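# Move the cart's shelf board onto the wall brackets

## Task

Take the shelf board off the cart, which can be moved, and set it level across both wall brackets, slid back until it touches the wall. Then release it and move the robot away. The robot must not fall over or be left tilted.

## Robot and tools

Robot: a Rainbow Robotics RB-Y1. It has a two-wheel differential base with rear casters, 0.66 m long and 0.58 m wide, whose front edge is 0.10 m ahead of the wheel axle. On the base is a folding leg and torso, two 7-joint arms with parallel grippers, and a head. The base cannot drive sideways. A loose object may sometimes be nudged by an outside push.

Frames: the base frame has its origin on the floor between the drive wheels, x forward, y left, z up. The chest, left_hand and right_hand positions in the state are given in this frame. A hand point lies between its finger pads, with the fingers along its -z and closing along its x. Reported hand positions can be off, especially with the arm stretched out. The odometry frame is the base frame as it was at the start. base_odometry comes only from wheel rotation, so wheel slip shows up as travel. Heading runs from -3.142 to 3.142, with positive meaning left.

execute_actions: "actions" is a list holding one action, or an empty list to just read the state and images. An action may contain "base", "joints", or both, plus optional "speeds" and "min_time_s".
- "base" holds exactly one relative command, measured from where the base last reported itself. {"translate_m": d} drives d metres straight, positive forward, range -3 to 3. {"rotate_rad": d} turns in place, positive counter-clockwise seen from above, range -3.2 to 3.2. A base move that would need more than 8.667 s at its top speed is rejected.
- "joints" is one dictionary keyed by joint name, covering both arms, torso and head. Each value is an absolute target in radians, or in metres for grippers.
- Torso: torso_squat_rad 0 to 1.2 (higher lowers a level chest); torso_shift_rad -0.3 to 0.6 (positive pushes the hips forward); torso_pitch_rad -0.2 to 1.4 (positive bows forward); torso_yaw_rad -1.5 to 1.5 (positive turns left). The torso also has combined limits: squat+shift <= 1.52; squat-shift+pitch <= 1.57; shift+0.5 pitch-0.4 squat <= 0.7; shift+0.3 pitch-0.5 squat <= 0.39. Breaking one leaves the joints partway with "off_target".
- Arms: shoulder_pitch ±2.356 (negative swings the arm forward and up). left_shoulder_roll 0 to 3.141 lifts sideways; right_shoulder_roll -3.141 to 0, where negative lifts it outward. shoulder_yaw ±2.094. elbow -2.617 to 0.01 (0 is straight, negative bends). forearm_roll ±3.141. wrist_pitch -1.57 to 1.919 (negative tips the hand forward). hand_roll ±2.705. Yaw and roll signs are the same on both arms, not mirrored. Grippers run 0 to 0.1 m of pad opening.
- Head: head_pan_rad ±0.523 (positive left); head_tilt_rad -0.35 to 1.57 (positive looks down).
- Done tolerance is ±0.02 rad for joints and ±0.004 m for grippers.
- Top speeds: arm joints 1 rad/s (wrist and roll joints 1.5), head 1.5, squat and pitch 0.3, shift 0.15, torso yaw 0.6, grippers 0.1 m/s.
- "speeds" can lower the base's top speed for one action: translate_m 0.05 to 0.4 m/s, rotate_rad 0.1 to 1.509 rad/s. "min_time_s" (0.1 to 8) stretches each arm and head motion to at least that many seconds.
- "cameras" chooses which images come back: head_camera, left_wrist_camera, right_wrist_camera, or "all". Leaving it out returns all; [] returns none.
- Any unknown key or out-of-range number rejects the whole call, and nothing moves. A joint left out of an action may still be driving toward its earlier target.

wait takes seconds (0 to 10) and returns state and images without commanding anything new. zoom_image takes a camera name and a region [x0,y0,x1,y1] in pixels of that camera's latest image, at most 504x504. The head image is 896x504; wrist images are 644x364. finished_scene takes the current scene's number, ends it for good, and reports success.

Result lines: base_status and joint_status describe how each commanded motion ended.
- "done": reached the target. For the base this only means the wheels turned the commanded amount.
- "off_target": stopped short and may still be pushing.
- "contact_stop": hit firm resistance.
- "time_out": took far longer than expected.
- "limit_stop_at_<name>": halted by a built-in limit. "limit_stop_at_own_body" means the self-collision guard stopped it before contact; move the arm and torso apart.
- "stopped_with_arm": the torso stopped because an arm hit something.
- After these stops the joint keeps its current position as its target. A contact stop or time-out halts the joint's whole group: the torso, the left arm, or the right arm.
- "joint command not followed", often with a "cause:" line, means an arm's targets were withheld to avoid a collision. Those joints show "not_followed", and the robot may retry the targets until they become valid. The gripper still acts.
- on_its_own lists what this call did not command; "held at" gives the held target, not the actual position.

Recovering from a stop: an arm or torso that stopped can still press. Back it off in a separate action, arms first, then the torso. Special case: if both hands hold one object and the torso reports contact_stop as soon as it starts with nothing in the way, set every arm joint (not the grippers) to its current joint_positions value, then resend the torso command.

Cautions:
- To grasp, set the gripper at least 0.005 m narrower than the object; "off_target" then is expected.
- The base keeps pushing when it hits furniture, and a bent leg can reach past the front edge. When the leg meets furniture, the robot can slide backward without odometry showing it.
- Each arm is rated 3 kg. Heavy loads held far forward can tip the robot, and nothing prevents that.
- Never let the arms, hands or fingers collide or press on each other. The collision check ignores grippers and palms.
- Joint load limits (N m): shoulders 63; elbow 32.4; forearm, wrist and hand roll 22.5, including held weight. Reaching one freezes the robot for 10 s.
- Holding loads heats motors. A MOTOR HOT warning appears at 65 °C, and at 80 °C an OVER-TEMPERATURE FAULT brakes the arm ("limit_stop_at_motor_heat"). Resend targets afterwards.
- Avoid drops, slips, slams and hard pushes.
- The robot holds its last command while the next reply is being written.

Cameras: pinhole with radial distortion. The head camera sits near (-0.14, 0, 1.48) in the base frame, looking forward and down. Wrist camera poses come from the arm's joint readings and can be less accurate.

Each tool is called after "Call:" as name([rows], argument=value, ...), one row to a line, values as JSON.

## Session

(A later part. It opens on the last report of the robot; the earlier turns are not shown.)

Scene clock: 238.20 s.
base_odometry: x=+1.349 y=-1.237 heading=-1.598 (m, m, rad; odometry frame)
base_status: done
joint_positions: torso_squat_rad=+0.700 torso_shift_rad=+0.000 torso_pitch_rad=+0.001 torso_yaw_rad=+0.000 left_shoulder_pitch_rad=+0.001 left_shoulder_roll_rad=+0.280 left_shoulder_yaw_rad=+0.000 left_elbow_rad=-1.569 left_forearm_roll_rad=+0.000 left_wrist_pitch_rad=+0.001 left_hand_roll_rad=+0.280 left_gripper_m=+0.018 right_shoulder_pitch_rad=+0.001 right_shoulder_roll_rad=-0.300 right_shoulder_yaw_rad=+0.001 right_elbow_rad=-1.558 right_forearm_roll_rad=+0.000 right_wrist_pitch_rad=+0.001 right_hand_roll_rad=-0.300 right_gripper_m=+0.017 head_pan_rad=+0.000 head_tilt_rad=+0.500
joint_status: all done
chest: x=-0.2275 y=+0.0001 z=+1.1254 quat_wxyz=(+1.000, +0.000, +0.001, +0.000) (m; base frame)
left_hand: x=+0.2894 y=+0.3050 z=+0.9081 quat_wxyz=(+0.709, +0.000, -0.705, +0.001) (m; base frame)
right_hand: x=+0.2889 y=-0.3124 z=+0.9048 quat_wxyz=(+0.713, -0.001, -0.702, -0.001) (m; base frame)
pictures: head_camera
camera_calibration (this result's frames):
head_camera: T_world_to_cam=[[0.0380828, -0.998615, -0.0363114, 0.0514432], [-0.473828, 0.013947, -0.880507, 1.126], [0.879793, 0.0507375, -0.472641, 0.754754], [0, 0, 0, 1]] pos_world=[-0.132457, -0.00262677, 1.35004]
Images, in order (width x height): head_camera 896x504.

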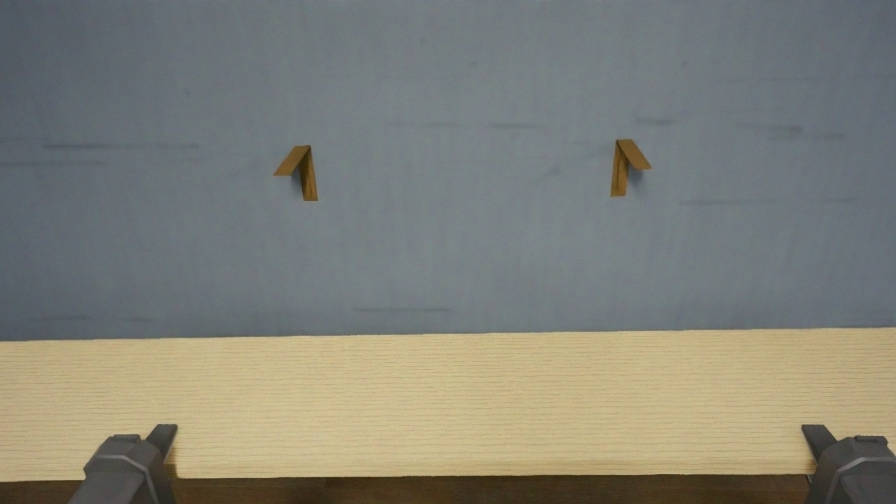

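Call:
execute_actions([
  {"base":{"rotate_rad":0.075}},
], cameras=[])

Call:
execute_actions([
  {"base":{"translate_m":0.58},"joints":{"head_tilt_rad":0.6}},
], cameras=[])

Call:
execute_actions([
  {"base":{"rotate_rad":-0.085}},
])

Scene clock: 269.00 s.
base_odometry: x=+1.349 y=-1.237 heading=-1.524 (m, m, rad; odometry frame)
base_status: done
joint_positions: torso_squat_rad=+0.700 torso_shift_rad=+0.000 torso_pitch_rad=+0.001 torso_yaw_rad=+0.000 left_shoulder_pitch_rad=+0.001 left_shoulder_roll_rad=+0.280 left_shoulder_yaw_rad=+0.000 left_elbow_rad=-1.569 left_forearm_roll_rad=+0.000 left_wrist_pitch_rad=+0.001 left_hand_roll_rad=+0.280 left_gripper_m=+0.018 right_shoulder_pitch_rad=+0.001 right_shoulder_roll_rad=-0.300 right_shoulder_yaw_rad=+0.001 right_elbow_rad=-1.558 right_forearm_roll_rad=+0.000 right_wrist_pitch_rad=+0.001 right_hand_roll_rad=-0.300 right_gripper_m=+0.017 head_pan_rad=+0.000 head_tilt_rad=+0.500
joint_status: not commanded
chest: x=-0.2275 y=+0.0001 z=+1.1254 quat_wxyz=(+1.000, +0.000, +0.001, +0.000) (m; base frame)
left_hand: x=+0.2894 y=+0.3050 z=+0.9081 quat_wxyz=(+0.709, +0.000, -0.705, +0.001) (m; base frame)
right_hand: x=+0.2889 y=-0.3124 z=+0.9048 quat_wxyz=(+0.713, -0.001, -0.702, -0.001) (m; base frame)
pictures: none
No camera images: the call's "cameras" was empty. Leave "cameras" out to get every camera's image.

Scene clock: 271.87 s.
base_odometry: x=+1.375 y=-1.816 heading=-1.525 (m, m, rad; odometry frame)
base_status: done
joint_positions: torso_squat_rad=+0.700 torso_shift_rad=+0.000 torso_pitch_rad=+0.001 torso_yaw_rad=+0.000 left_shoulder_pitch_rad=+0.001 left_shoulder_roll_rad=+0.280 left_shoulder_yaw_rad=+0.000 left_elbow_rad=-1.569 left_forearm_roll_rad=+0.000 left_wrist_pitch_rad=+0.001 left_hand_roll_rad=+0.280 left_gripper_m=+0.018 right_shoulder_pitch_rad=+0.002 right_shoulder_roll_rad=-0.300 right_shoulder_yaw_rad=+0.001 right_elbow_rad=-1.558 right_forearm_roll_rad=+0.000 right_wrist_pitch_rad=+0.001 right_hand_roll_rad=-0.300 right_gripper_m=+0.017 head_pan_rad=+0.000 head_tilt_rad=+0.600
joint_status: all done
chest: x=-0.2275 y=+0.0001 z=+1.1254 quat_wxyz=(+1.000, +0.000, +0.001, +0.000) (m; base frame)
left_hand: x=+0.2894 y=+0.3050 z=+0.9081 quat_wxyz=(+0.709, +0.000, -0.705, +0.001) (m; base frame)
right_hand: x=+0.2889 y=-0.3124 z=+0.9048 quat_wxyz=(+0.713, -0.001, -0.702, -0.001) (m; base frame)
pictures: none
No camera images: the call's "cameras" was empty. Leave "cameras" out to get every camera's image.

Scene clock: 273.03 s.
base_odometry: x=+1.375 y=-1.817 heading=-1.609 (m, m, rad; odometry frame)
base_status: done
joint_positions: torso_squat_rad=+0.700 torso_shift_rad=+0.000 torso_pitch_rad=+0.001 torso_yaw_rad=+0.000 left_shoulder_pitch_rad=+0.001 left_shoulder_roll_rad=+0.280 left_shoulder_yaw_rad=+0.000 left_elbow_rad=-1.569 left_forearm_roll_rad=+0.000 left_wrist_pitch_rad=+0.001 left_hand_roll_rad=+0.280 left_gripper_m=+0.018 right_shoulder_pitch_rad=+0.002 right_shoulder_roll_rad=-0.300 right_shoulder_yaw_rad=+0.001 right_elbow_rad=-1.558 right_forearm_roll_rad=+0.000 right_wrist_pitch_rad=+0.001 right_hand_roll_rad=-0.300 right_gripper_m=+0.017 head_pan_rad=+0.000 head_tilt_rad=+0.600
joint_status: not commanded
chest: x=-0.2275 y=+0.0002 z=+1.1254 quat_wxyz=(+1.000, +0.000, +0.001, +0.000) (m; base frame)
left_hand: x=+0.2894 y=+0.3051 z=+0.9080 quat_wxyz=(+0.709, +0.000, -0.705, +0.001) (m; base frame)
right_hand: x=+0.2889 y=-0.3124 z=+0.9048 quat_wxyz=(+0.713, -0.002, -0.702, -0.001) (m; base frame)
pictures: head_camera, left_wrist_camera, right_wrist_camera
camera_calibration (this result's frames):
head_camera: T_world_to_cam=[[0.0342444, -0.998618, -0.0398695, 0.0554209], [-0.559352, 0.0139089, -0.828813, 1.03994], [0.828223, 0.0506833, -0.558103, 0.857418], [0, 0, 0, 1]] pos_world=[-0.130338, -0.00257698, 1.34265]
left_wrist_camera: T_world_to_cam=[[-0.0159997, -0.00465077, 0.999861, -0.904365], [-0.616188, -0.787483, -0.0135231, 0.460962], [0.787436, -0.616319, 0.00973375, 0.0370123], [0, 0, 0, 1]] pos_world=[0.240425, 0.381605, 0.910113]
right_wrist_camera: T_world_to_cam=[[-0.0247287, -0.051814, -0.998351, 0.887993], [-0.624179, 0.780879, -0.0250667, 0.477635], [0.78089, 0.62253, -0.0516513, 0.0971462], [0, 0, 0, 1]] pos_world=[0.244228, -0.387441, 0.903518]
Images, in order (width x height): head_camera 896x504, left_wrist_camera 644x364, right_wrist_camera 644x364.

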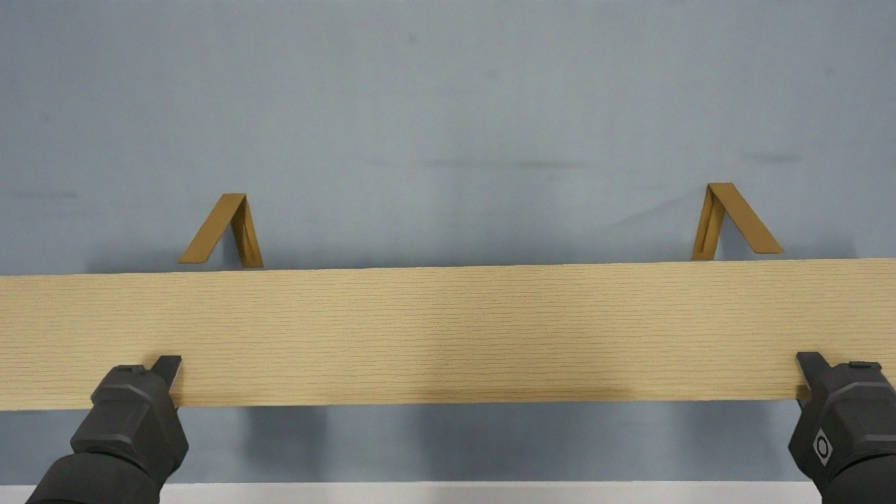

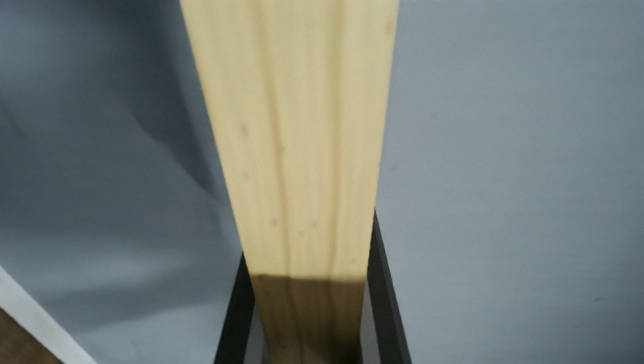

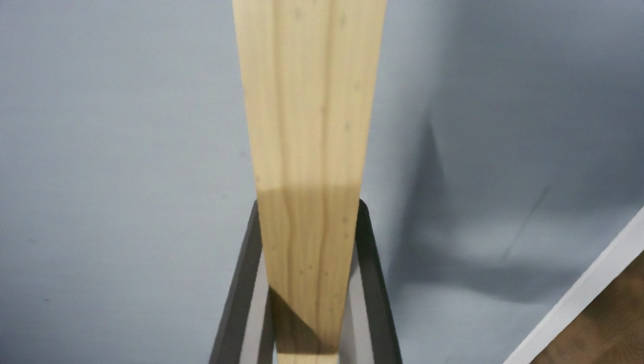

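Call:
execute_actions([
  {"base":{"translate_m":0.27},"speeds":{"translate_m":0.2},"joints":{"head_tilt_rad":0.8}},
], cameras=["head_camera"])

Call:
execute_actions([
  {"joints":{"torso_squat_rad":0.76}},
])

Scene clock: 287.20 s.
base_odometry: x=+1.365 y=-2.087 heading=-1.610 (m, m, rad; odometry frame)
base_status: done
joint_positions: torso_squat_rad=+0.700 torso_shift_rad=+0.000 torso_pitch_rad=+0.001 torso_yaw_rad=+0.000 left_shoulder_pitch_rad=+0.001 left_shoulder_roll_rad=+0.280 left_shoulder_yaw_rad=+0.000 left_elbow_rad=-1.569 left_forearm_roll_rad=+0.000 left_wrist_pitch_rad=+0.001 left_hand_roll_rad=+0.280 left_gripper_m=+0.018 right_shoulder_pitch_rad=+0.002 right_shoulder_roll_rad=-0.300 right_shoulder_yaw_rad=+0.001 right_elbow_rad=-1.558 right_forearm_roll_rad=+0.000 right_wrist_pitch_rad=+0.001 right_hand_roll_rad=-0.300 right_gripper_m=+0.017 head_pan_rad=+0.000 head_tilt_rad=+0.800
joint_status: all done
chest: x=-0.2275 y=+0.0002 z=+1.1254 quat_wxyz=(+1.000, +0.000, +0.001, +0.000) (m; base frame)
left_hand: x=+0.2893 y=+0.3050 z=+0.9081 quat_wxyz=(+0.709, +0.000, -0.705, +0.001) (m; base frame)
right_hand: x=+0.2889 y=-0.3124 z=+0.9048 quat_wxyz=(+0.713, -0.002, -0.702, -0.001) (m; base frame)
pictures: head_camera
camera_calibration (this result's frames):
head_camera: T_world_to_cam=[[0.0255542, -0.99862, -0.0458752, 0.0615845], [-0.712826, 0.0139714, -0.701202, 0.83927], [0.700876, 0.0506197, -0.711485, 1.0346], [0, 0, 0, 1]] pos_world=[-0.128449, -0.00259756, 1.32743]
Images, in order (width x height): head_camera 896x504.

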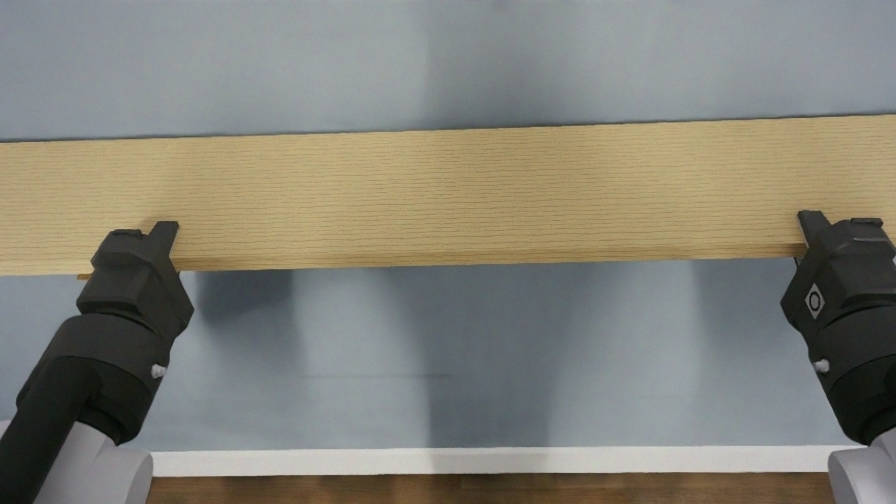

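Scene clock: 288.13 s.
base_odometry: x=+1.365 y=-2.087 heading=-1.610 (m, m, rad; odometry frame)
base_status: not commanded
joint_positions: torso_squat_rad=+0.760 torso_shift_rad=+0.000 torso_pitch_rad=+0.001 torso_yaw_rad=+0.000 left_shoulder_pitch_rad=+0.001 left_shoulder_roll_rad=+0.280 left_shoulder_yaw_rad=+0.000 left_elbow_rad=-1.569 left_forearm_roll_rad=+0.000 left_wrist_pitch_rad=+0.001 left_hand_roll_rad=+0.280 left_gripper_m=+0.018 right_shoulder_pitch_rad=+0.002 right_shoulder_roll_rad=-0.300 right_shoulder_yaw_rad=+0.001 right_elbow_rad=-1.558 right_forearm_roll_rad=+0.000 right_wrist_pitch_rad=+0.001 right_hand_roll_rad=-0.300 right_gripper_m=+0.017 head_pan_rad=+0.000 head_tilt_rad=+0.800
joint_status: all done
chest: x=-0.2277 y=+0.0001 z=+1.0973 quat_wxyz=(+1.000, +0.000, +0.001, +0.000) (m; base frame)
left_hand: x=+0.2893 y=+0.3050 z=+0.8801 quat_wxyz=(+0.709, +0.000, -0.706, +0.001) (m; base frame)
right_hand: x=+0.2888 y=-0.3124 z=+0.8769 quat_wxyz=(+0.713, -0.002, -0.702, -0.001) (m; base frame)
pictures: head_camera, left_wrist_camera, right_wrist_camera
camera_calibration (this result's frames):
head_camera: T_world_to_cam=[[0.0255638, -0.99862, -0.0458701, 0.0602971], [-0.712679, 0.0139714, -0.701351, 0.819733], [0.701024, 0.0506199, -0.711339, 1.01461], [0, 0, 0, 1]] pos_world=[-0.128604, -0.00259861, 1.29942]
left_wrist_camera: T_world_to_cam=[[-0.0162338, -0.00465499, 0.999857, -0.876392], [-0.616186, -0.787482, -0.0136707, 0.460652], [0.787433, -0.61632, 0.00991546, 0.037183], [0, 0, 0, 1]] pos_world=[0.240341, 0.381592, 0.882196]
right_wrist_camera: T_world_to_cam=[[-0.0245121, -0.0517999, -0.998357, 0.860057], [-0.624155, 0.780895, -0.0251923, 0.476996], [0.780916, 0.622511, -0.0514725, 0.0956275], [0, 0, 0, 1]] pos_world=[0.244124, -0.387462, 0.875583]
Images, in order (width x height): head_camera 896x504, left_wrist_camera 644x364, right_wrist_camera 644x364.

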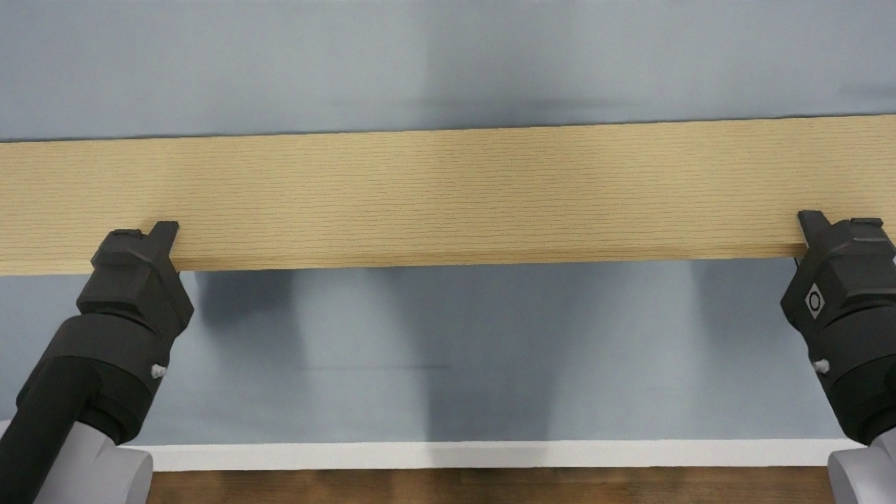

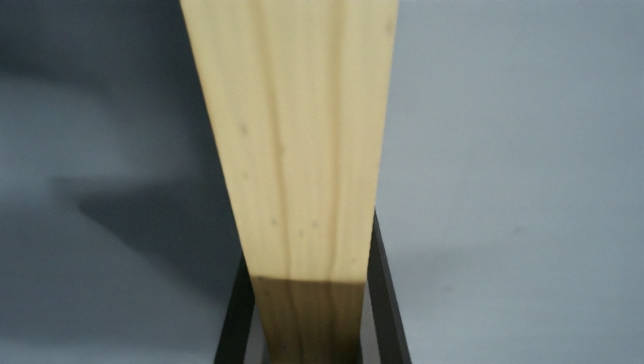

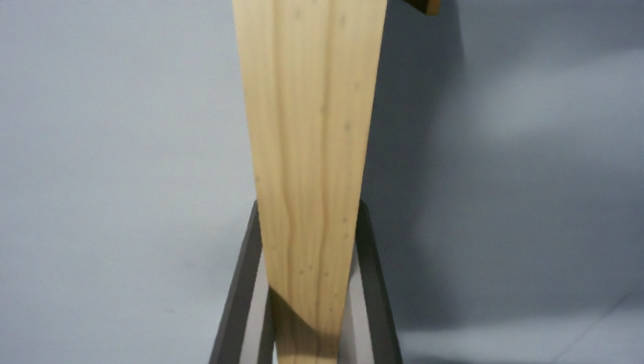

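Call:
execute_actions([
  {"base":{"translate_m":0.012},"speeds":{"translate_m":0.05},"joints":{"torso_squat_rad":0.782}},
])

Scene clock: 293.47 s.
base_odometry: x=+1.364 y=-2.099 heading=-1.610 (m, m, rad; odometry frame)
base_status: done
joint_positions: torso_squat_rad=+0.782 torso_shift_rad=+0.000 torso_pitch_rad=+0.001 torso_yaw_rad=+0.000 left_shoulder_pitch_rad=+0.001 left_shoulder_roll_rad=+0.280 left_shoulder_yaw_rad=+0.000 left_elbow_rad=-1.570 left_forearm_roll_rad=+0.000 left_wrist_pitch_rad=+0.001 left_hand_roll_rad=+0.280 left_gripper_m=+0.018 right_shoulder_pitch_rad=+0.002 right_shoulder_roll_rad=-0.300 right_shoulder_yaw_rad=+0.001 right_elbow_rad=-1.558 right_forearm_roll_rad=+0.000 right_wrist_pitch_rad=+0.001 right_hand_roll_rad=-0.300 right_gripper_m=+0.017 head_pan_rad=+0.000 head_tilt_rad=+0.800
joint_status: all done
chest: x=-0.2276 y=+0.0001 z=+1.0866 quat_wxyz=(+1.000, +0.000, +0.001, +0.000) (m; base frame)
left_hand: x=+0.2894 y=+0.3050 z=+0.8696 quat_wxyz=(+0.709, +0.000, -0.706, +0.001) (m; base frame)
right_hand: x=+0.2888 y=-0.3124 z=+0.8661 quat_wxyz=(+0.713, -0.002, -0.702, -0.001) (m; base frame)
pictures: head_camera, left_wrist_camera, right_wrist_camera
camera_calibration (this result's frames):
head_camera: T_world_to_cam=[[0.025558, -0.99862, -0.0458733, 0.0598061], [-0.712767, 0.0139715, -0.701262, 0.812145], [0.700935, 0.0506198, -0.711427, 1.00703], [0, 0, 0, 1]] pos_world=[-0.128521, -0.00259899, 1.2887]
left_wrist_camera: T_world_to_cam=[[-0.0166073, -0.00464822, 0.999851, -0.865729], [-0.616303, -0.787386, -0.0138972, 0.460712], [0.787334, -0.616442, 0.0102117, 0.036975], [0, 0, 0, 1]] pos_world=[0.240449, 0.381527, 0.871625]
right_wrist_camera: T_world_to_cam=[[-0.0246594, -0.0517967, -0.998353, 0.84933], [-0.624152, 0.7809, -0.0250981, 0.476665], [0.780914, 0.622505, -0.0515856, 0.0951476], [0, 0, 0, 1]] pos_world=[0.244153, -0.387465, 0.864803]
Images, in order (width x height): head_camera 896x504, left_wrist_camera 644x364, right_wrist_camera 644x364.

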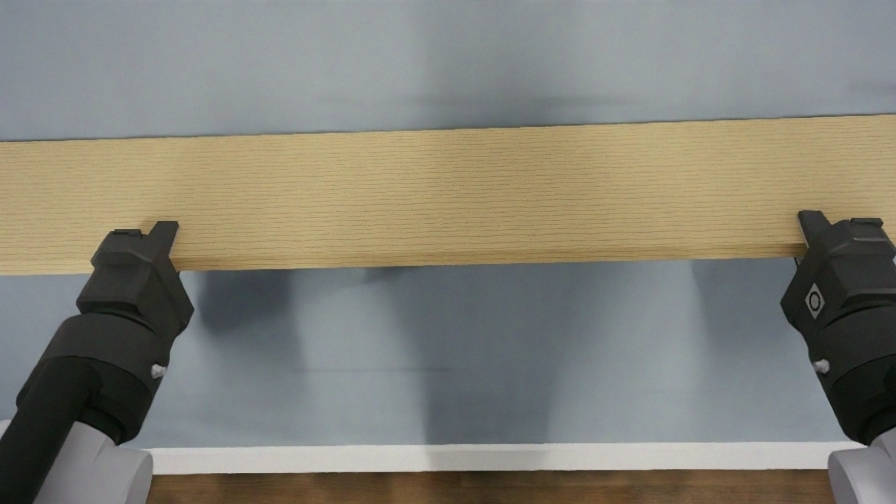

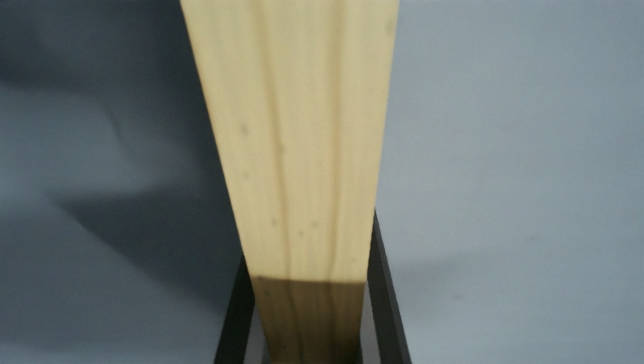

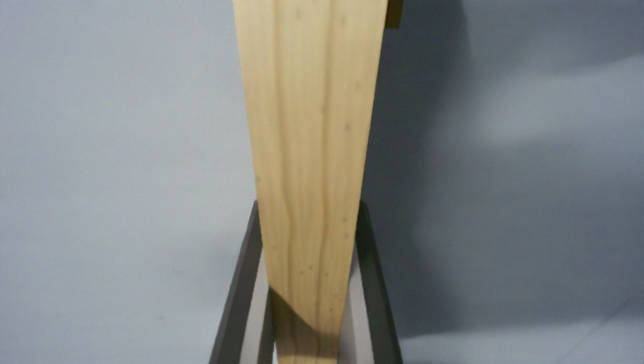

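Call:
execute_actions([
  {"joints":{"torso_squat_rad":0.789}},
], cameras=[])

Call:
execute_actions([
  {"joints":{"left_gripper_m":0.04,"right_gripper_m":0.04}},
])

Scene clock: 298.50 s.
base_odometry: x=+1.364 y=-2.099 heading=-1.610 (m, m, rad; odometry frame)
base_status: not commanded
joint_positions: torso_squat_rad=+0.789 torso_shift_rad=+0.000 torso_pitch_rad=+0.001 torso_yaw_rad=+0.000 left_shoulder_pitch_rad=+0.001 left_shoulder_roll_rad=+0.280 left_shoulder_yaw_rad=+0.000 left_elbow_rad=-1.571 left_forearm_roll_rad=+0.000 left_wrist_pitch_rad=+0.000 left_hand_roll_rad=+0.280 left_gripper_m=+0.018 right_shoulder_pitch_rad=+0.001 right_shoulder_roll_rad=-0.300 right_shoulder_yaw_rad=+0.001 right_elbow_rad=-1.559 right_forearm_roll_rad=+0.000 right_wrist_pitch_rad=+0.001 right_hand_roll_rad=-0.300 right_gripper_m=+0.017 head_pan_rad=+0.000 head_tilt_rad=+0.800
joint_status: all done
chest: x=-0.2279 y=+0.0001 z=+1.0831 quat_wxyz=(+1.000, +0.000, +0.000, +0.000) (m; base frame)
left_hand: x=+0.2894 y=+0.3048 z=+0.8673 quat_wxyz=(+0.708, +0.000, -0.707, +0.000) (m; base frame)
right_hand: x=+0.2887 y=-0.3123 z=+0.8632 quat_wxyz=(+0.712, -0.001, -0.702, -0.001) (m; base frame)
pictures: none
No camera images: the call's "cameras" was empty. Leave "cameras" out to get every camera's image.

Scene clock: 299.33 s.
base_odometry: x=+1.364 y=-2.099 heading=-1.610 (m, m, rad; odometry frame)
base_status: not commanded
joint_positions: torso_squat_rad=+0.789 torso_shift_rad=+0.000 torso_pitch_rad=+0.001 torso_yaw_rad=+0.000 left_shoulder_pitch_rad=+0.000 left_shoulder_roll_rad=+0.280 left_shoulder_yaw_rad=+0.000 left_elbow_rad=-1.571 left_forearm_roll_rad=+0.000 left_wrist_pitch_rad=+0.000 left_hand_roll_rad=+0.280 left_gripper_m=+0.040 right_shoulder_pitch_rad=+0.000 right_shoulder_roll_rad=-0.300 right_shoulder_yaw_rad=+0.000 right_elbow_rad=-1.560 right_forearm_roll_rad=+0.000 right_wrist_pitch_rad=+0.000 right_hand_roll_rad=-0.300 right_gripper_m=+0.040 head_pan_rad=+0.000 head_tilt_rad=+0.800
joint_status: all done
chest: x=-0.2279 y=+0.0001 z=+1.0831 quat_wxyz=(+1.000, +0.000, +0.000, +0.000) (m; base frame)
left_hand: x=+0.2895 y=+0.3048 z=+0.8676 quat_wxyz=(+0.707, +0.000, -0.707, +0.000) (m; base frame)
right_hand: x=+0.2891 y=-0.3122 z=+0.8644 quat_wxyz=(+0.711, -0.001, -0.703, -0.001) (m; base frame)
pictures: head_camera, left_wrist_camera, right_wrist_camera
camera_calibration (this result's frames):
head_camera: T_world_to_cam=[[0.0255839, -0.99862, -0.0458705, 0.0596525], [-0.71237, 0.0139798, -0.701665, 0.810031], [0.701338, 0.050628, -0.711029, 1.00441], [0, 0, 0, 1]] pos_world=[-0.128915, -0.00260514, 1.28527]
left_wrist_camera: T_world_to_cam=[[-0.0198786, -0.00486802, 0.999791, -0.862667], [-0.616704, -0.787031, -0.0160939, 0.462524], [0.786944, -0.616895, 0.012643, 0.0348883], [0, 0, 0, 1]] pos_world=[0.240637, 0.381343, 0.869489]
right_wrist_camera: T_world_to_cam=[[-0.0207362, -0.0517506, -0.998445, 0.846581], [-0.624507, 0.780536, -0.0274861, 0.47866], [0.780744, 0.622965, -0.0485039, 0.0922479], [0, 0, 0, 1]] pos_world=[0.244459, -0.387267, 0.862895]
Images, in order (width x height): head_camera 896x504, left_wrist_camera 644x364, right_wrist_camera 644x364.

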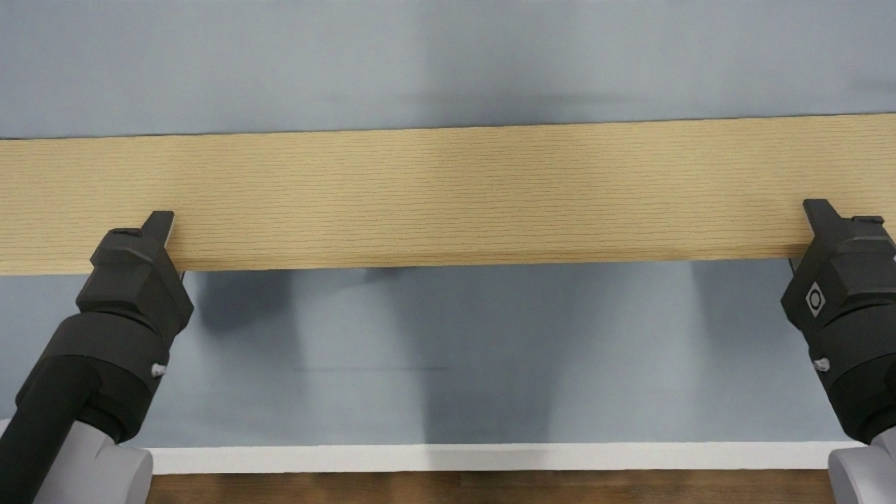

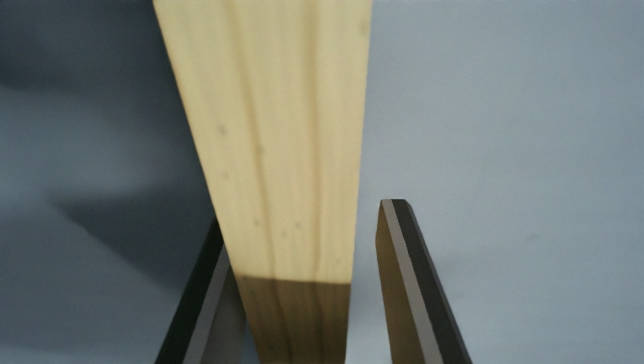

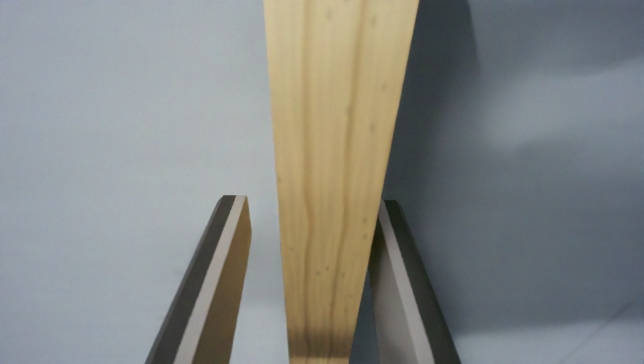

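Call:
execute_actions([
  {"base":{"translate_m":-0.1},"speeds":{"translate_m":0.15},"joints":{"torso_squat_rad":0.795,"left_gripper_m":0.055,"right_gripper_m":0.055}},
], cameras=[])

Call:
execute_actions([
  {"joints":{"left_gripper_m":0,"right_gripper_m":0}},
])

Scene clock: 309.10 s.
base_odometry: x=+1.368 y=-1.999 heading=-1.608 (m, m, rad; odometry frame)
base_status: done
joint_positions: torso_squat_rad=+0.795 torso_shift_rad=+0.000 torso_pitch_rad=+0.000 torso_yaw_rad=+0.000 left_shoulder_pitch_rad=+0.000 left_shoulder_roll_rad=+0.280 left_shoulder_yaw_rad=+0.000 left_elbow_rad=-1.571 left_forearm_roll_rad=+0.000 left_wrist_pitch_rad=+0.000 left_hand_roll_rad=+0.280 left_gripper_m=+0.055 right_shoulder_pitch_rad=+0.000 right_shoulder_roll_rad=-0.300 right_shoulder_yaw_rad=+0.000 right_elbow_rad=-1.560 right_forearm_roll_rad=+0.000 right_wrist_pitch_rad=+0.000 right_hand_roll_rad=-0.300 right_gripper_m=+0.055 head_pan_rad=+0.000 head_tilt_rad=+0.800
joint_status: all done
chest: x=-0.2281 y=+0.0001 z=+1.0801 quat_wxyz=(+1.000, +0.000, +0.000, +0.000) (m; base frame)
left_hand: x=+0.2895 y=+0.3047 z=+0.8650 quat_wxyz=(+0.707, +0.000, -0.707, +0.000) (m; base frame)
right_hand: x=+0.2891 y=-0.3121 z=+0.8618 quat_wxyz=(+0.711, -0.001, -0.703, -0.001) (m; base frame)
pictures: none
No camera images: the call's "cameras" was empty. Leave "cameras" out to get every camera's image.

Scene clock: 310.13 s.
base_odometry: x=+1.368 y=-1.999 heading=-1.608 (m, m, rad; odometry frame)
base_status: not commanded
joint_positions: torso_squat_rad=+0.795 torso_shift_rad=+0.000 torso_pitch_rad=+0.000 torso_yaw_rad=+0.000 left_shoulder_pitch_rad=+0.000 left_shoulder_roll_rad=+0.280 left_shoulder_yaw_rad=+0.000 left_elbow_rad=-1.571 left_forearm_roll_rad=+0.000 left_wrist_pitch_rad=+0.000 left_hand_roll_rad=+0.280 left_gripper_m=+0.000 right_shoulder_pitch_rad=+0.000 right_shoulder_roll_rad=-0.300 right_shoulder_yaw_rad=+0.000 right_elbow_rad=-1.560 right_forearm_roll_rad=+0.000 right_wrist_pitch_rad=+0.000 right_hand_roll_rad=-0.300 right_gripper_m=+0.000 head_pan_rad=+0.000 head_tilt_rad=+0.800
joint_status: all done
chest: x=-0.2281 y=+0.0001 z=+1.0801 quat_wxyz=(+1.000, +0.000, +0.000, +0.000) (m; base frame)
left_hand: x=+0.2895 y=+0.3047 z=+0.8650 quat_wxyz=(+0.707, +0.000, -0.707, +0.000) (m; base frame)
right_hand: x=+0.2891 y=-0.3121 z=+0.8618 quat_wxyz=(+0.711, -0.001, -0.703, -0.001) (m; base frame)
pictures: head_camera, left_wrist_camera, right_wrist_camera
camera_calibration (this result's frames):
head_camera: T_world_to_cam=[[0.0256083, -0.998619, -0.0458641, 0.0595152], [-0.712129, 0.0139753, -0.70191, 0.808104], [0.701581, 0.0506358, -0.710788, 1.00219], [0, 0, 0, 1]] pos_world=[-0.129166, -0.00260705, 1.28229]
left_wrist_camera: T_world_to_cam=[[-0.0206129, -0.00493879, 0.999775, -0.859782], [-0.616748, -0.786985, -0.0166035, 0.462895], [0.786891, -0.616952, 0.0131761, 0.0345014], [0, 0, 0, 1]] pos_world=[0.240618, 0.381331, 0.86682]
right_wrist_camera: T_world_to_cam=[[-0.0198762, -0.0517493, -0.998462, 0.84377], [-0.624552, 0.780481, -0.0280187, 0.479023], [0.780731, 0.623034, -0.047833, 0.0915311], [0, 0, 0, 1]] pos_world=[0.244484, -0.387231, 0.860272]
Images, in order (width x height): head_camera 896x504, left_wrist_camera 644x364, right_wrist_camera 644x364.

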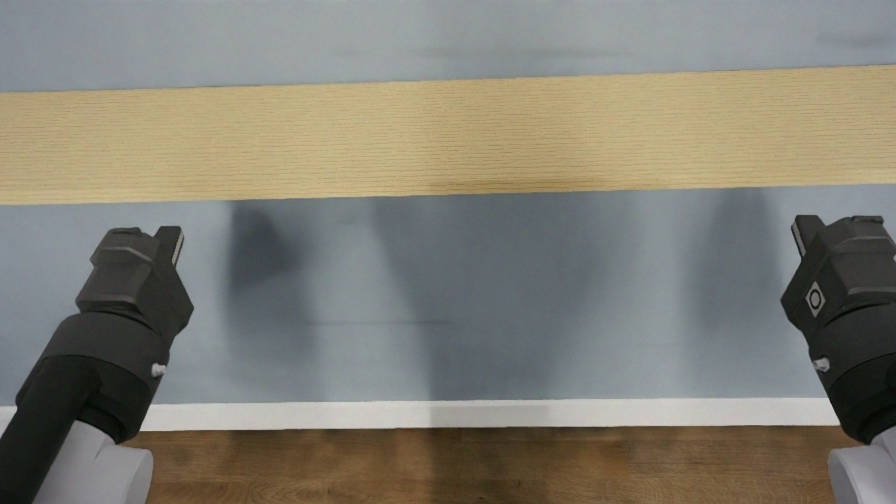

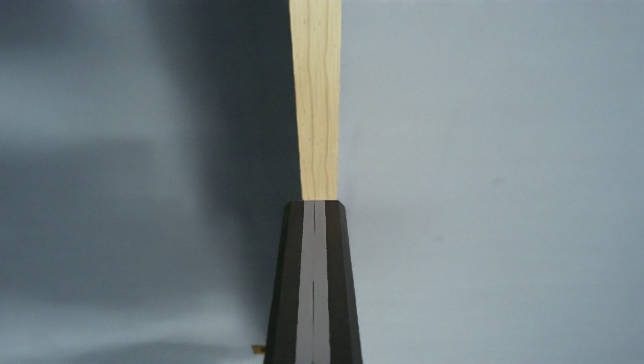

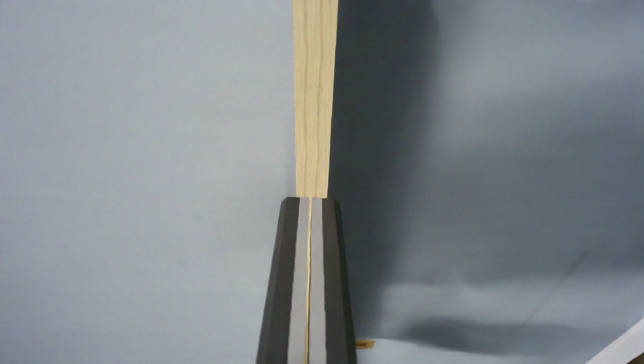

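Call:
execute_actions([
  {"base":{"translate_m":0.06},"speeds":{"translate_m":0.06}},
], cameras=["head_camera"])

Scene clock: 315.37 s.
base_odometry: x=+1.366 y=-2.059 heading=-1.609 (m, m, rad; odometry frame)
base_status: done
joint_positions: torso_squat_rad=+0.795 torso_shift_rad=+0.000 torso_pitch_rad=+0.000 torso_yaw_rad=+0.000 left_shoulder_pitch_rad=+0.000 left_shoulder_roll_rad=+0.280 left_shoulder_yaw_rad=+0.000 left_elbow_rad=-1.571 left_forearm_roll_rad=+0.000 left_wrist_pitch_rad=+0.000 left_hand_roll_rad=+0.280 left_gripper_m=+0.000 right_shoulder_pitch_rad=+0.000 right_shoulder_roll_rad=-0.300 right_shoulder_yaw_rad=+0.000 right_elbow_rad=-1.560 right_forearm_roll_rad=+0.000 right_wrist_pitch_rad=+0.000 right_hand_roll_rad=-0.300 right_gripper_m=+0.000 head_pan_rad=+0.000 head_tilt_rad=+0.800
joint_status: not commanded
chest: x=-0.2280 y=+0.0001 z=+1.0801 quat_wxyz=(+1.000, +0.000, +0.000, +0.000) (m; base frame)
left_hand: x=+0.2895 y=+0.3048 z=+0.8649 quat_wxyz=(+0.707, +0.000, -0.707, +0.000) (m; base frame)
right_hand: x=+0.2892 y=-0.3121 z=+0.8618 quat_wxyz=(+0.711, -0.001, -0.703, -0.001) (m; base frame)
pictures: head_camera
camera_calibration (this result's frames):
head_camera: T_world_to_cam=[[0.0256037, -0.998619, -0.0458676, 0.0595165], [-0.71222, 0.0139745, -0.701817, 0.808052], [0.701489, 0.0506369, -0.710879, 1.00222], [0, 0, 0, 1]] pos_world=[-0.129058, -0.002607, 1.28229]
Images, in order (width x height): head_camera 896x504.

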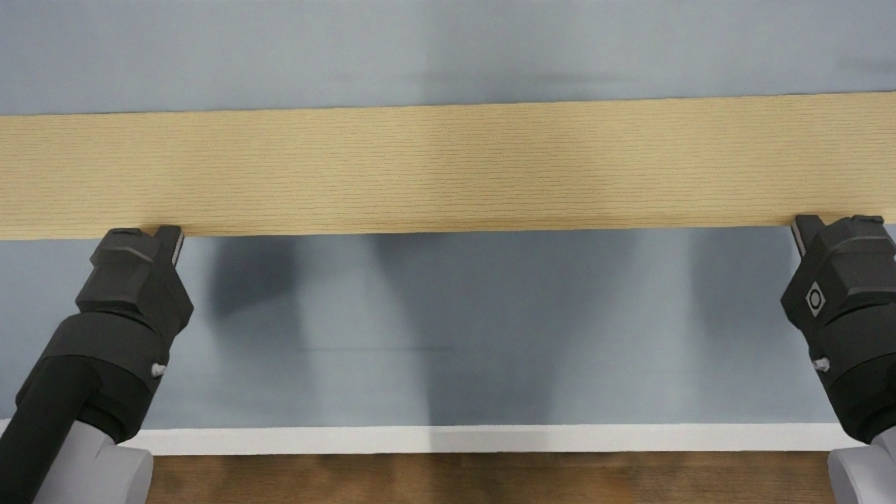

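Call:
execute_actions([
  {"base":{"translate_m":0.01},"speeds":{"translate_m":0.05}},
], cameras=["head_camera"])

Scene clock: 317.90 s.
base_odometry: x=+1.366 y=-2.069 heading=-1.609 (m, m, rad; odometry frame)
base_status: done
joint_positions: torso_squat_rad=+0.795 torso_shift_rad=+0.000 torso_pitch_rad=+0.000 torso_yaw_rad=+0.000 left_shoulder_pitch_rad=+0.000 left_shoulder_roll_rad=+0.280 left_shoulder_yaw_rad=+0.000 left_elbow_rad=-1.571 left_forearm_roll_rad=+0.000 left_wrist_pitch_rad=+0.000 left_hand_roll_rad=+0.280 left_gripper_m=+0.000 right_shoulder_pitch_rad=+0.000 right_shoulder_roll_rad=-0.300 right_shoulder_yaw_rad=+0.000 right_elbow_rad=-1.560 right_forearm_roll_rad=+0.000 right_wrist_pitch_rad=+0.000 right_hand_roll_rad=-0.300 right_gripper_m=+0.000 head_pan_rad=+0.000 head_tilt_rad=+0.800
joint_status: not commanded
chest: x=-0.2280 y=+0.0001 z=+1.0801 quat_wxyz=(+1.000, +0.000, +0.000, +0.000) (m; base frame)
left_hand: x=+0.2895 y=+0.3048 z=+0.8649 quat_wxyz=(+0.707, +0.000, -0.707, +0.000) (m; base frame)
right_hand: x=+0.2892 y=-0.3121 z=+0.8618 quat_wxyz=(+0.711, -0.001, -0.703, -0.001) (m; base frame)
pictures: head_camera
camera_calibration (this result's frames):
head_camera: T_world_to_cam=[[0.0256053, -0.998619, -0.0458664, 0.0595159], [-0.712194, 0.0139744, -0.701844, 0.808074], [0.701516, 0.0506367, -0.710853, 1.0022], [0, 0, 0, 1]] pos_world=[-0.12908, -0.00260687, 1.28229]
Images, in order (width x height): head_camera 896x504.

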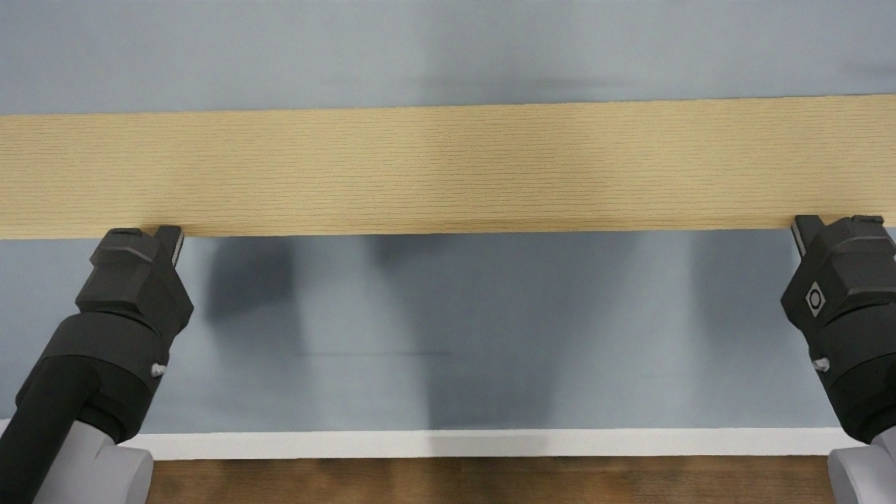

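Board is sliding now; continue in small steps.

Call:
execute_actions([
  {"base":{"translate_m":0.008},"speeds":{"translate_m":0.05}},
], cameras=["head_camera"])

Scene clock: 321.57 s.
base_odometry: x=+1.365 y=-2.077 heading=-1.609 (m, m, rad; odometry frame)
base_status: done
joint_positions: torso_squat_rad=+0.795 torso_shift_rad=-0.001 torso_pitch_rad=+0.000 torso_yaw_rad=+0.000 left_shoulder_pitch_rad=+0.002 left_shoulder_roll_rad=+0.280 left_shoulder_yaw_rad=-0.001 left_elbow_rad=-1.572 left_forearm_roll_rad=+0.000 left_wrist_pitch_rad=+0.000 left_hand_roll_rad=+0.280 left_gripper_m=+0.000 right_shoulder_pitch_rad=+0.000 right_shoulder_roll_rad=-0.300 right_shoulder_yaw_rad=+0.000 right_elbow_rad=-1.560 right_forearm_roll_rad=+0.000 right_wrist_pitch_rad=+0.000 right_hand_roll_rad=-0.300 right_gripper_m=+0.000 head_pan_rad=+0.000 head_tilt_rad=+0.800
joint_status: not commanded
chest: x=-0.2285 y=+0.0000 z=+1.0801 quat_wxyz=(+1.000, +0.000, +0.000, +0.000) (m; base frame)
left_hand: x=+0.2886 y=+0.3046 z=+0.8647 quat_wxyz=(+0.707, +0.000, -0.707, +0.000) (m; base frame)
right_hand: x=+0.2890 y=-0.3121 z=+0.8621 quat_wxyz=(+0.711, -0.001, -0.704, -0.001) (m; base frame)
pictures: head_camera
camera_calibration (this result's frames):
head_camera: T_world_to_cam=[[0.0258982, -0.998602, -0.0460789, 0.0596921], [-0.711705, 0.0139507, -0.70234, 0.808356], [0.702001, 0.0509839, -0.710349, 1.00207], [0, 0, 0, 1]] pos_world=[-0.129688, -0.00275783, 1.28231]
Images, in order (width x height): head_camera 896x504.

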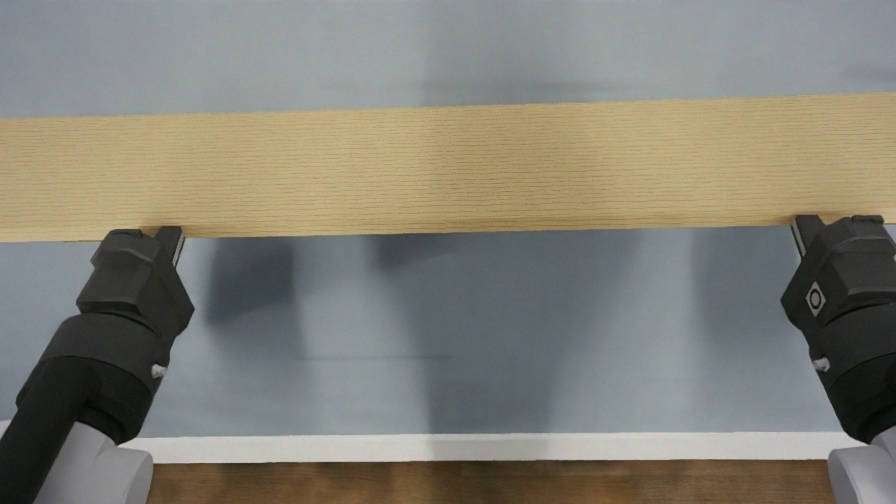

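Call:
execute_actions([
  {"base":{"rotate_rad":0.02},"speeds":{"rotate_rad":0.1}},
], cameras=["head_camera"])

Scene clock: 326.03 s.
base_odometry: x=+1.365 y=-2.077 heading=-1.591 (m, m, rad; odometry frame)
base_status: done
joint_positions: torso_squat_rad=+0.795 torso_shift_rad=+0.000 torso_pitch_rad=+0.000 torso_yaw_rad=+0.000 left_shoulder_pitch_rad=+0.000 left_shoulder_roll_rad=+0.280 left_shoulder_yaw_rad=+0.000 left_elbow_rad=-1.571 left_forearm_roll_rad=+0.000 left_wrist_pitch_rad=+0.000 left_hand_roll_rad=+0.280 left_gripper_m=+0.000 right_shoulder_pitch_rad=+0.001 right_shoulder_roll_rad=-0.300 right_shoulder_yaw_rad=+0.000 right_elbow_rad=-1.560 right_forearm_roll_rad=+0.000 right_wrist_pitch_rad=+0.000 right_hand_roll_rad=-0.300 right_gripper_m=+0.000 head_pan_rad=+0.000 head_tilt_rad=+0.800
joint_status: not commanded
chest: x=-0.2282 y=+0.0001 z=+1.0801 quat_wxyz=(+1.000, +0.000, +0.000, +0.000) (m; base frame)
left_hand: x=+0.2894 y=+0.3047 z=+0.8651 quat_wxyz=(+0.707, +0.000, -0.707, +0.000) (m; base frame)
right_hand: x=+0.2888 y=-0.3126 z=+0.8617 quat_wxyz=(+0.711, -0.002, -0.703, -0.001) (m; base frame)
pictures: head_camera
camera_calibration (this result's frames):
head_camera: T_world_to_cam=[[0.0255079, -0.998616, -0.0459955, 0.0595501], [-0.711972, 0.0141505, -0.702065, 0.808209], [0.701744, 0.0506558, -0.710626, 1.00214], [0, 0, 0, 1]] pos_world=[-0.129339, -0.00273286, 1.2823]
Images, in order (width x height): head_camera 896x504.

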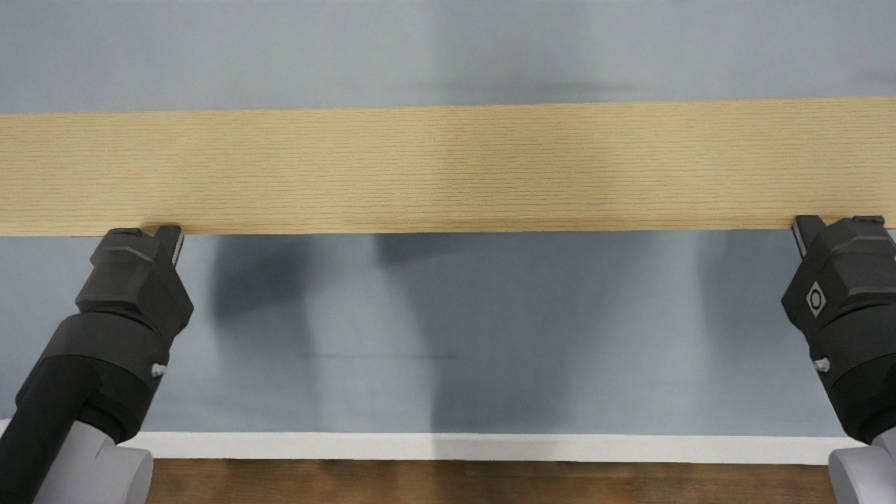

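Right side is loaded against the wall too. Back away.

Call:
execute_actions([
  {"base":{"translate_m":-0.7},"joints":{"head_tilt_rad":0.45}},
], cameras=["head_camera"])

Scene clock: 332.10 s.
base_odometry: x=+1.379 y=-1.377 heading=-1.589 (m, m, rad; odometry frame)
base_status: done
joint_positions: torso_squat_rad=+0.795 torso_shift_rad=+0.000 torso_pitch_rad=+0.000 torso_yaw_rad=+0.000 left_shoulder_pitch_rad=+0.000 left_shoulder_roll_rad=+0.280 left_shoulder_yaw_rad=+0.000 left_elbow_rad=-1.571 left_forearm_roll_rad=+0.000 left_wrist_pitch_rad=+0.000 left_hand_roll_rad=+0.280 left_gripper_m=+0.000 right_shoulder_pitch_rad=+0.000 right_shoulder_roll_rad=-0.300 right_shoulder_yaw_rad=+0.000 right_elbow_rad=-1.560 right_forearm_roll_rad=+0.000 right_wrist_pitch_rad=+0.000 right_hand_roll_rad=-0.300 right_gripper_m=+0.000 head_pan_rad=+0.000 head_tilt_rad=+0.450
joint_status: all done
chest: x=-0.2281 y=+0.0001 z=+1.0801 quat_wxyz=(+1.000, +0.000, +0.000, +0.000) (m; base frame)
left_hand: x=+0.2895 y=+0.3047 z=+0.8650 quat_wxyz=(+0.707, +0.000, -0.707, +0.000) (m; base frame)
right_hand: x=+0.2891 y=-0.3124 z=+0.8619 quat_wxyz=(+0.711, -0.001, -0.703, -0.001) (m; base frame)
pictures: head_camera
camera_calibration (this result's frames):
head_camera: T_world_to_cam=[[0.039858, -0.998613, -0.0344037, 0.0476847], [-0.428266, 0.014035, -0.903544, 1.12471], [0.902773, 0.0507474, -0.427112, 0.680487], [0, 0, 0, 1]] pos_world=[-0.134551, -0.00269967, 1.30851]
Images, in order (width x height): head_camera 896x504.

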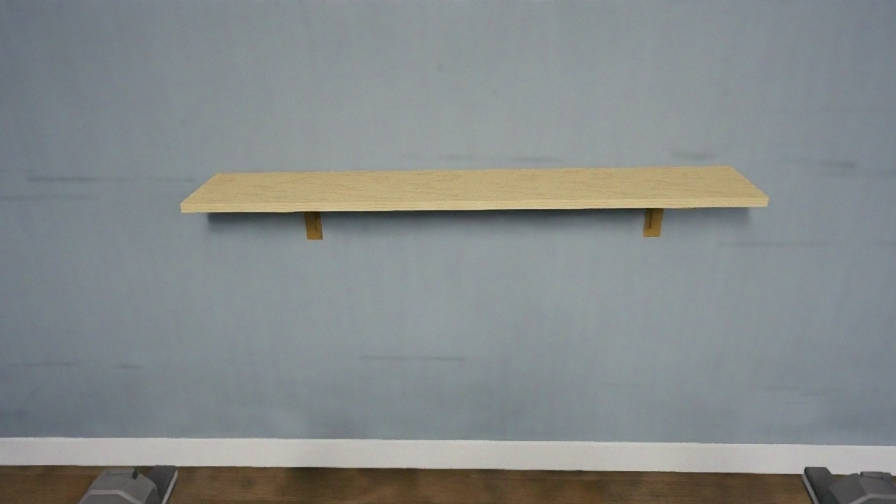

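Call:
finished_scene(scene=1)

The scene is finished: the task was done.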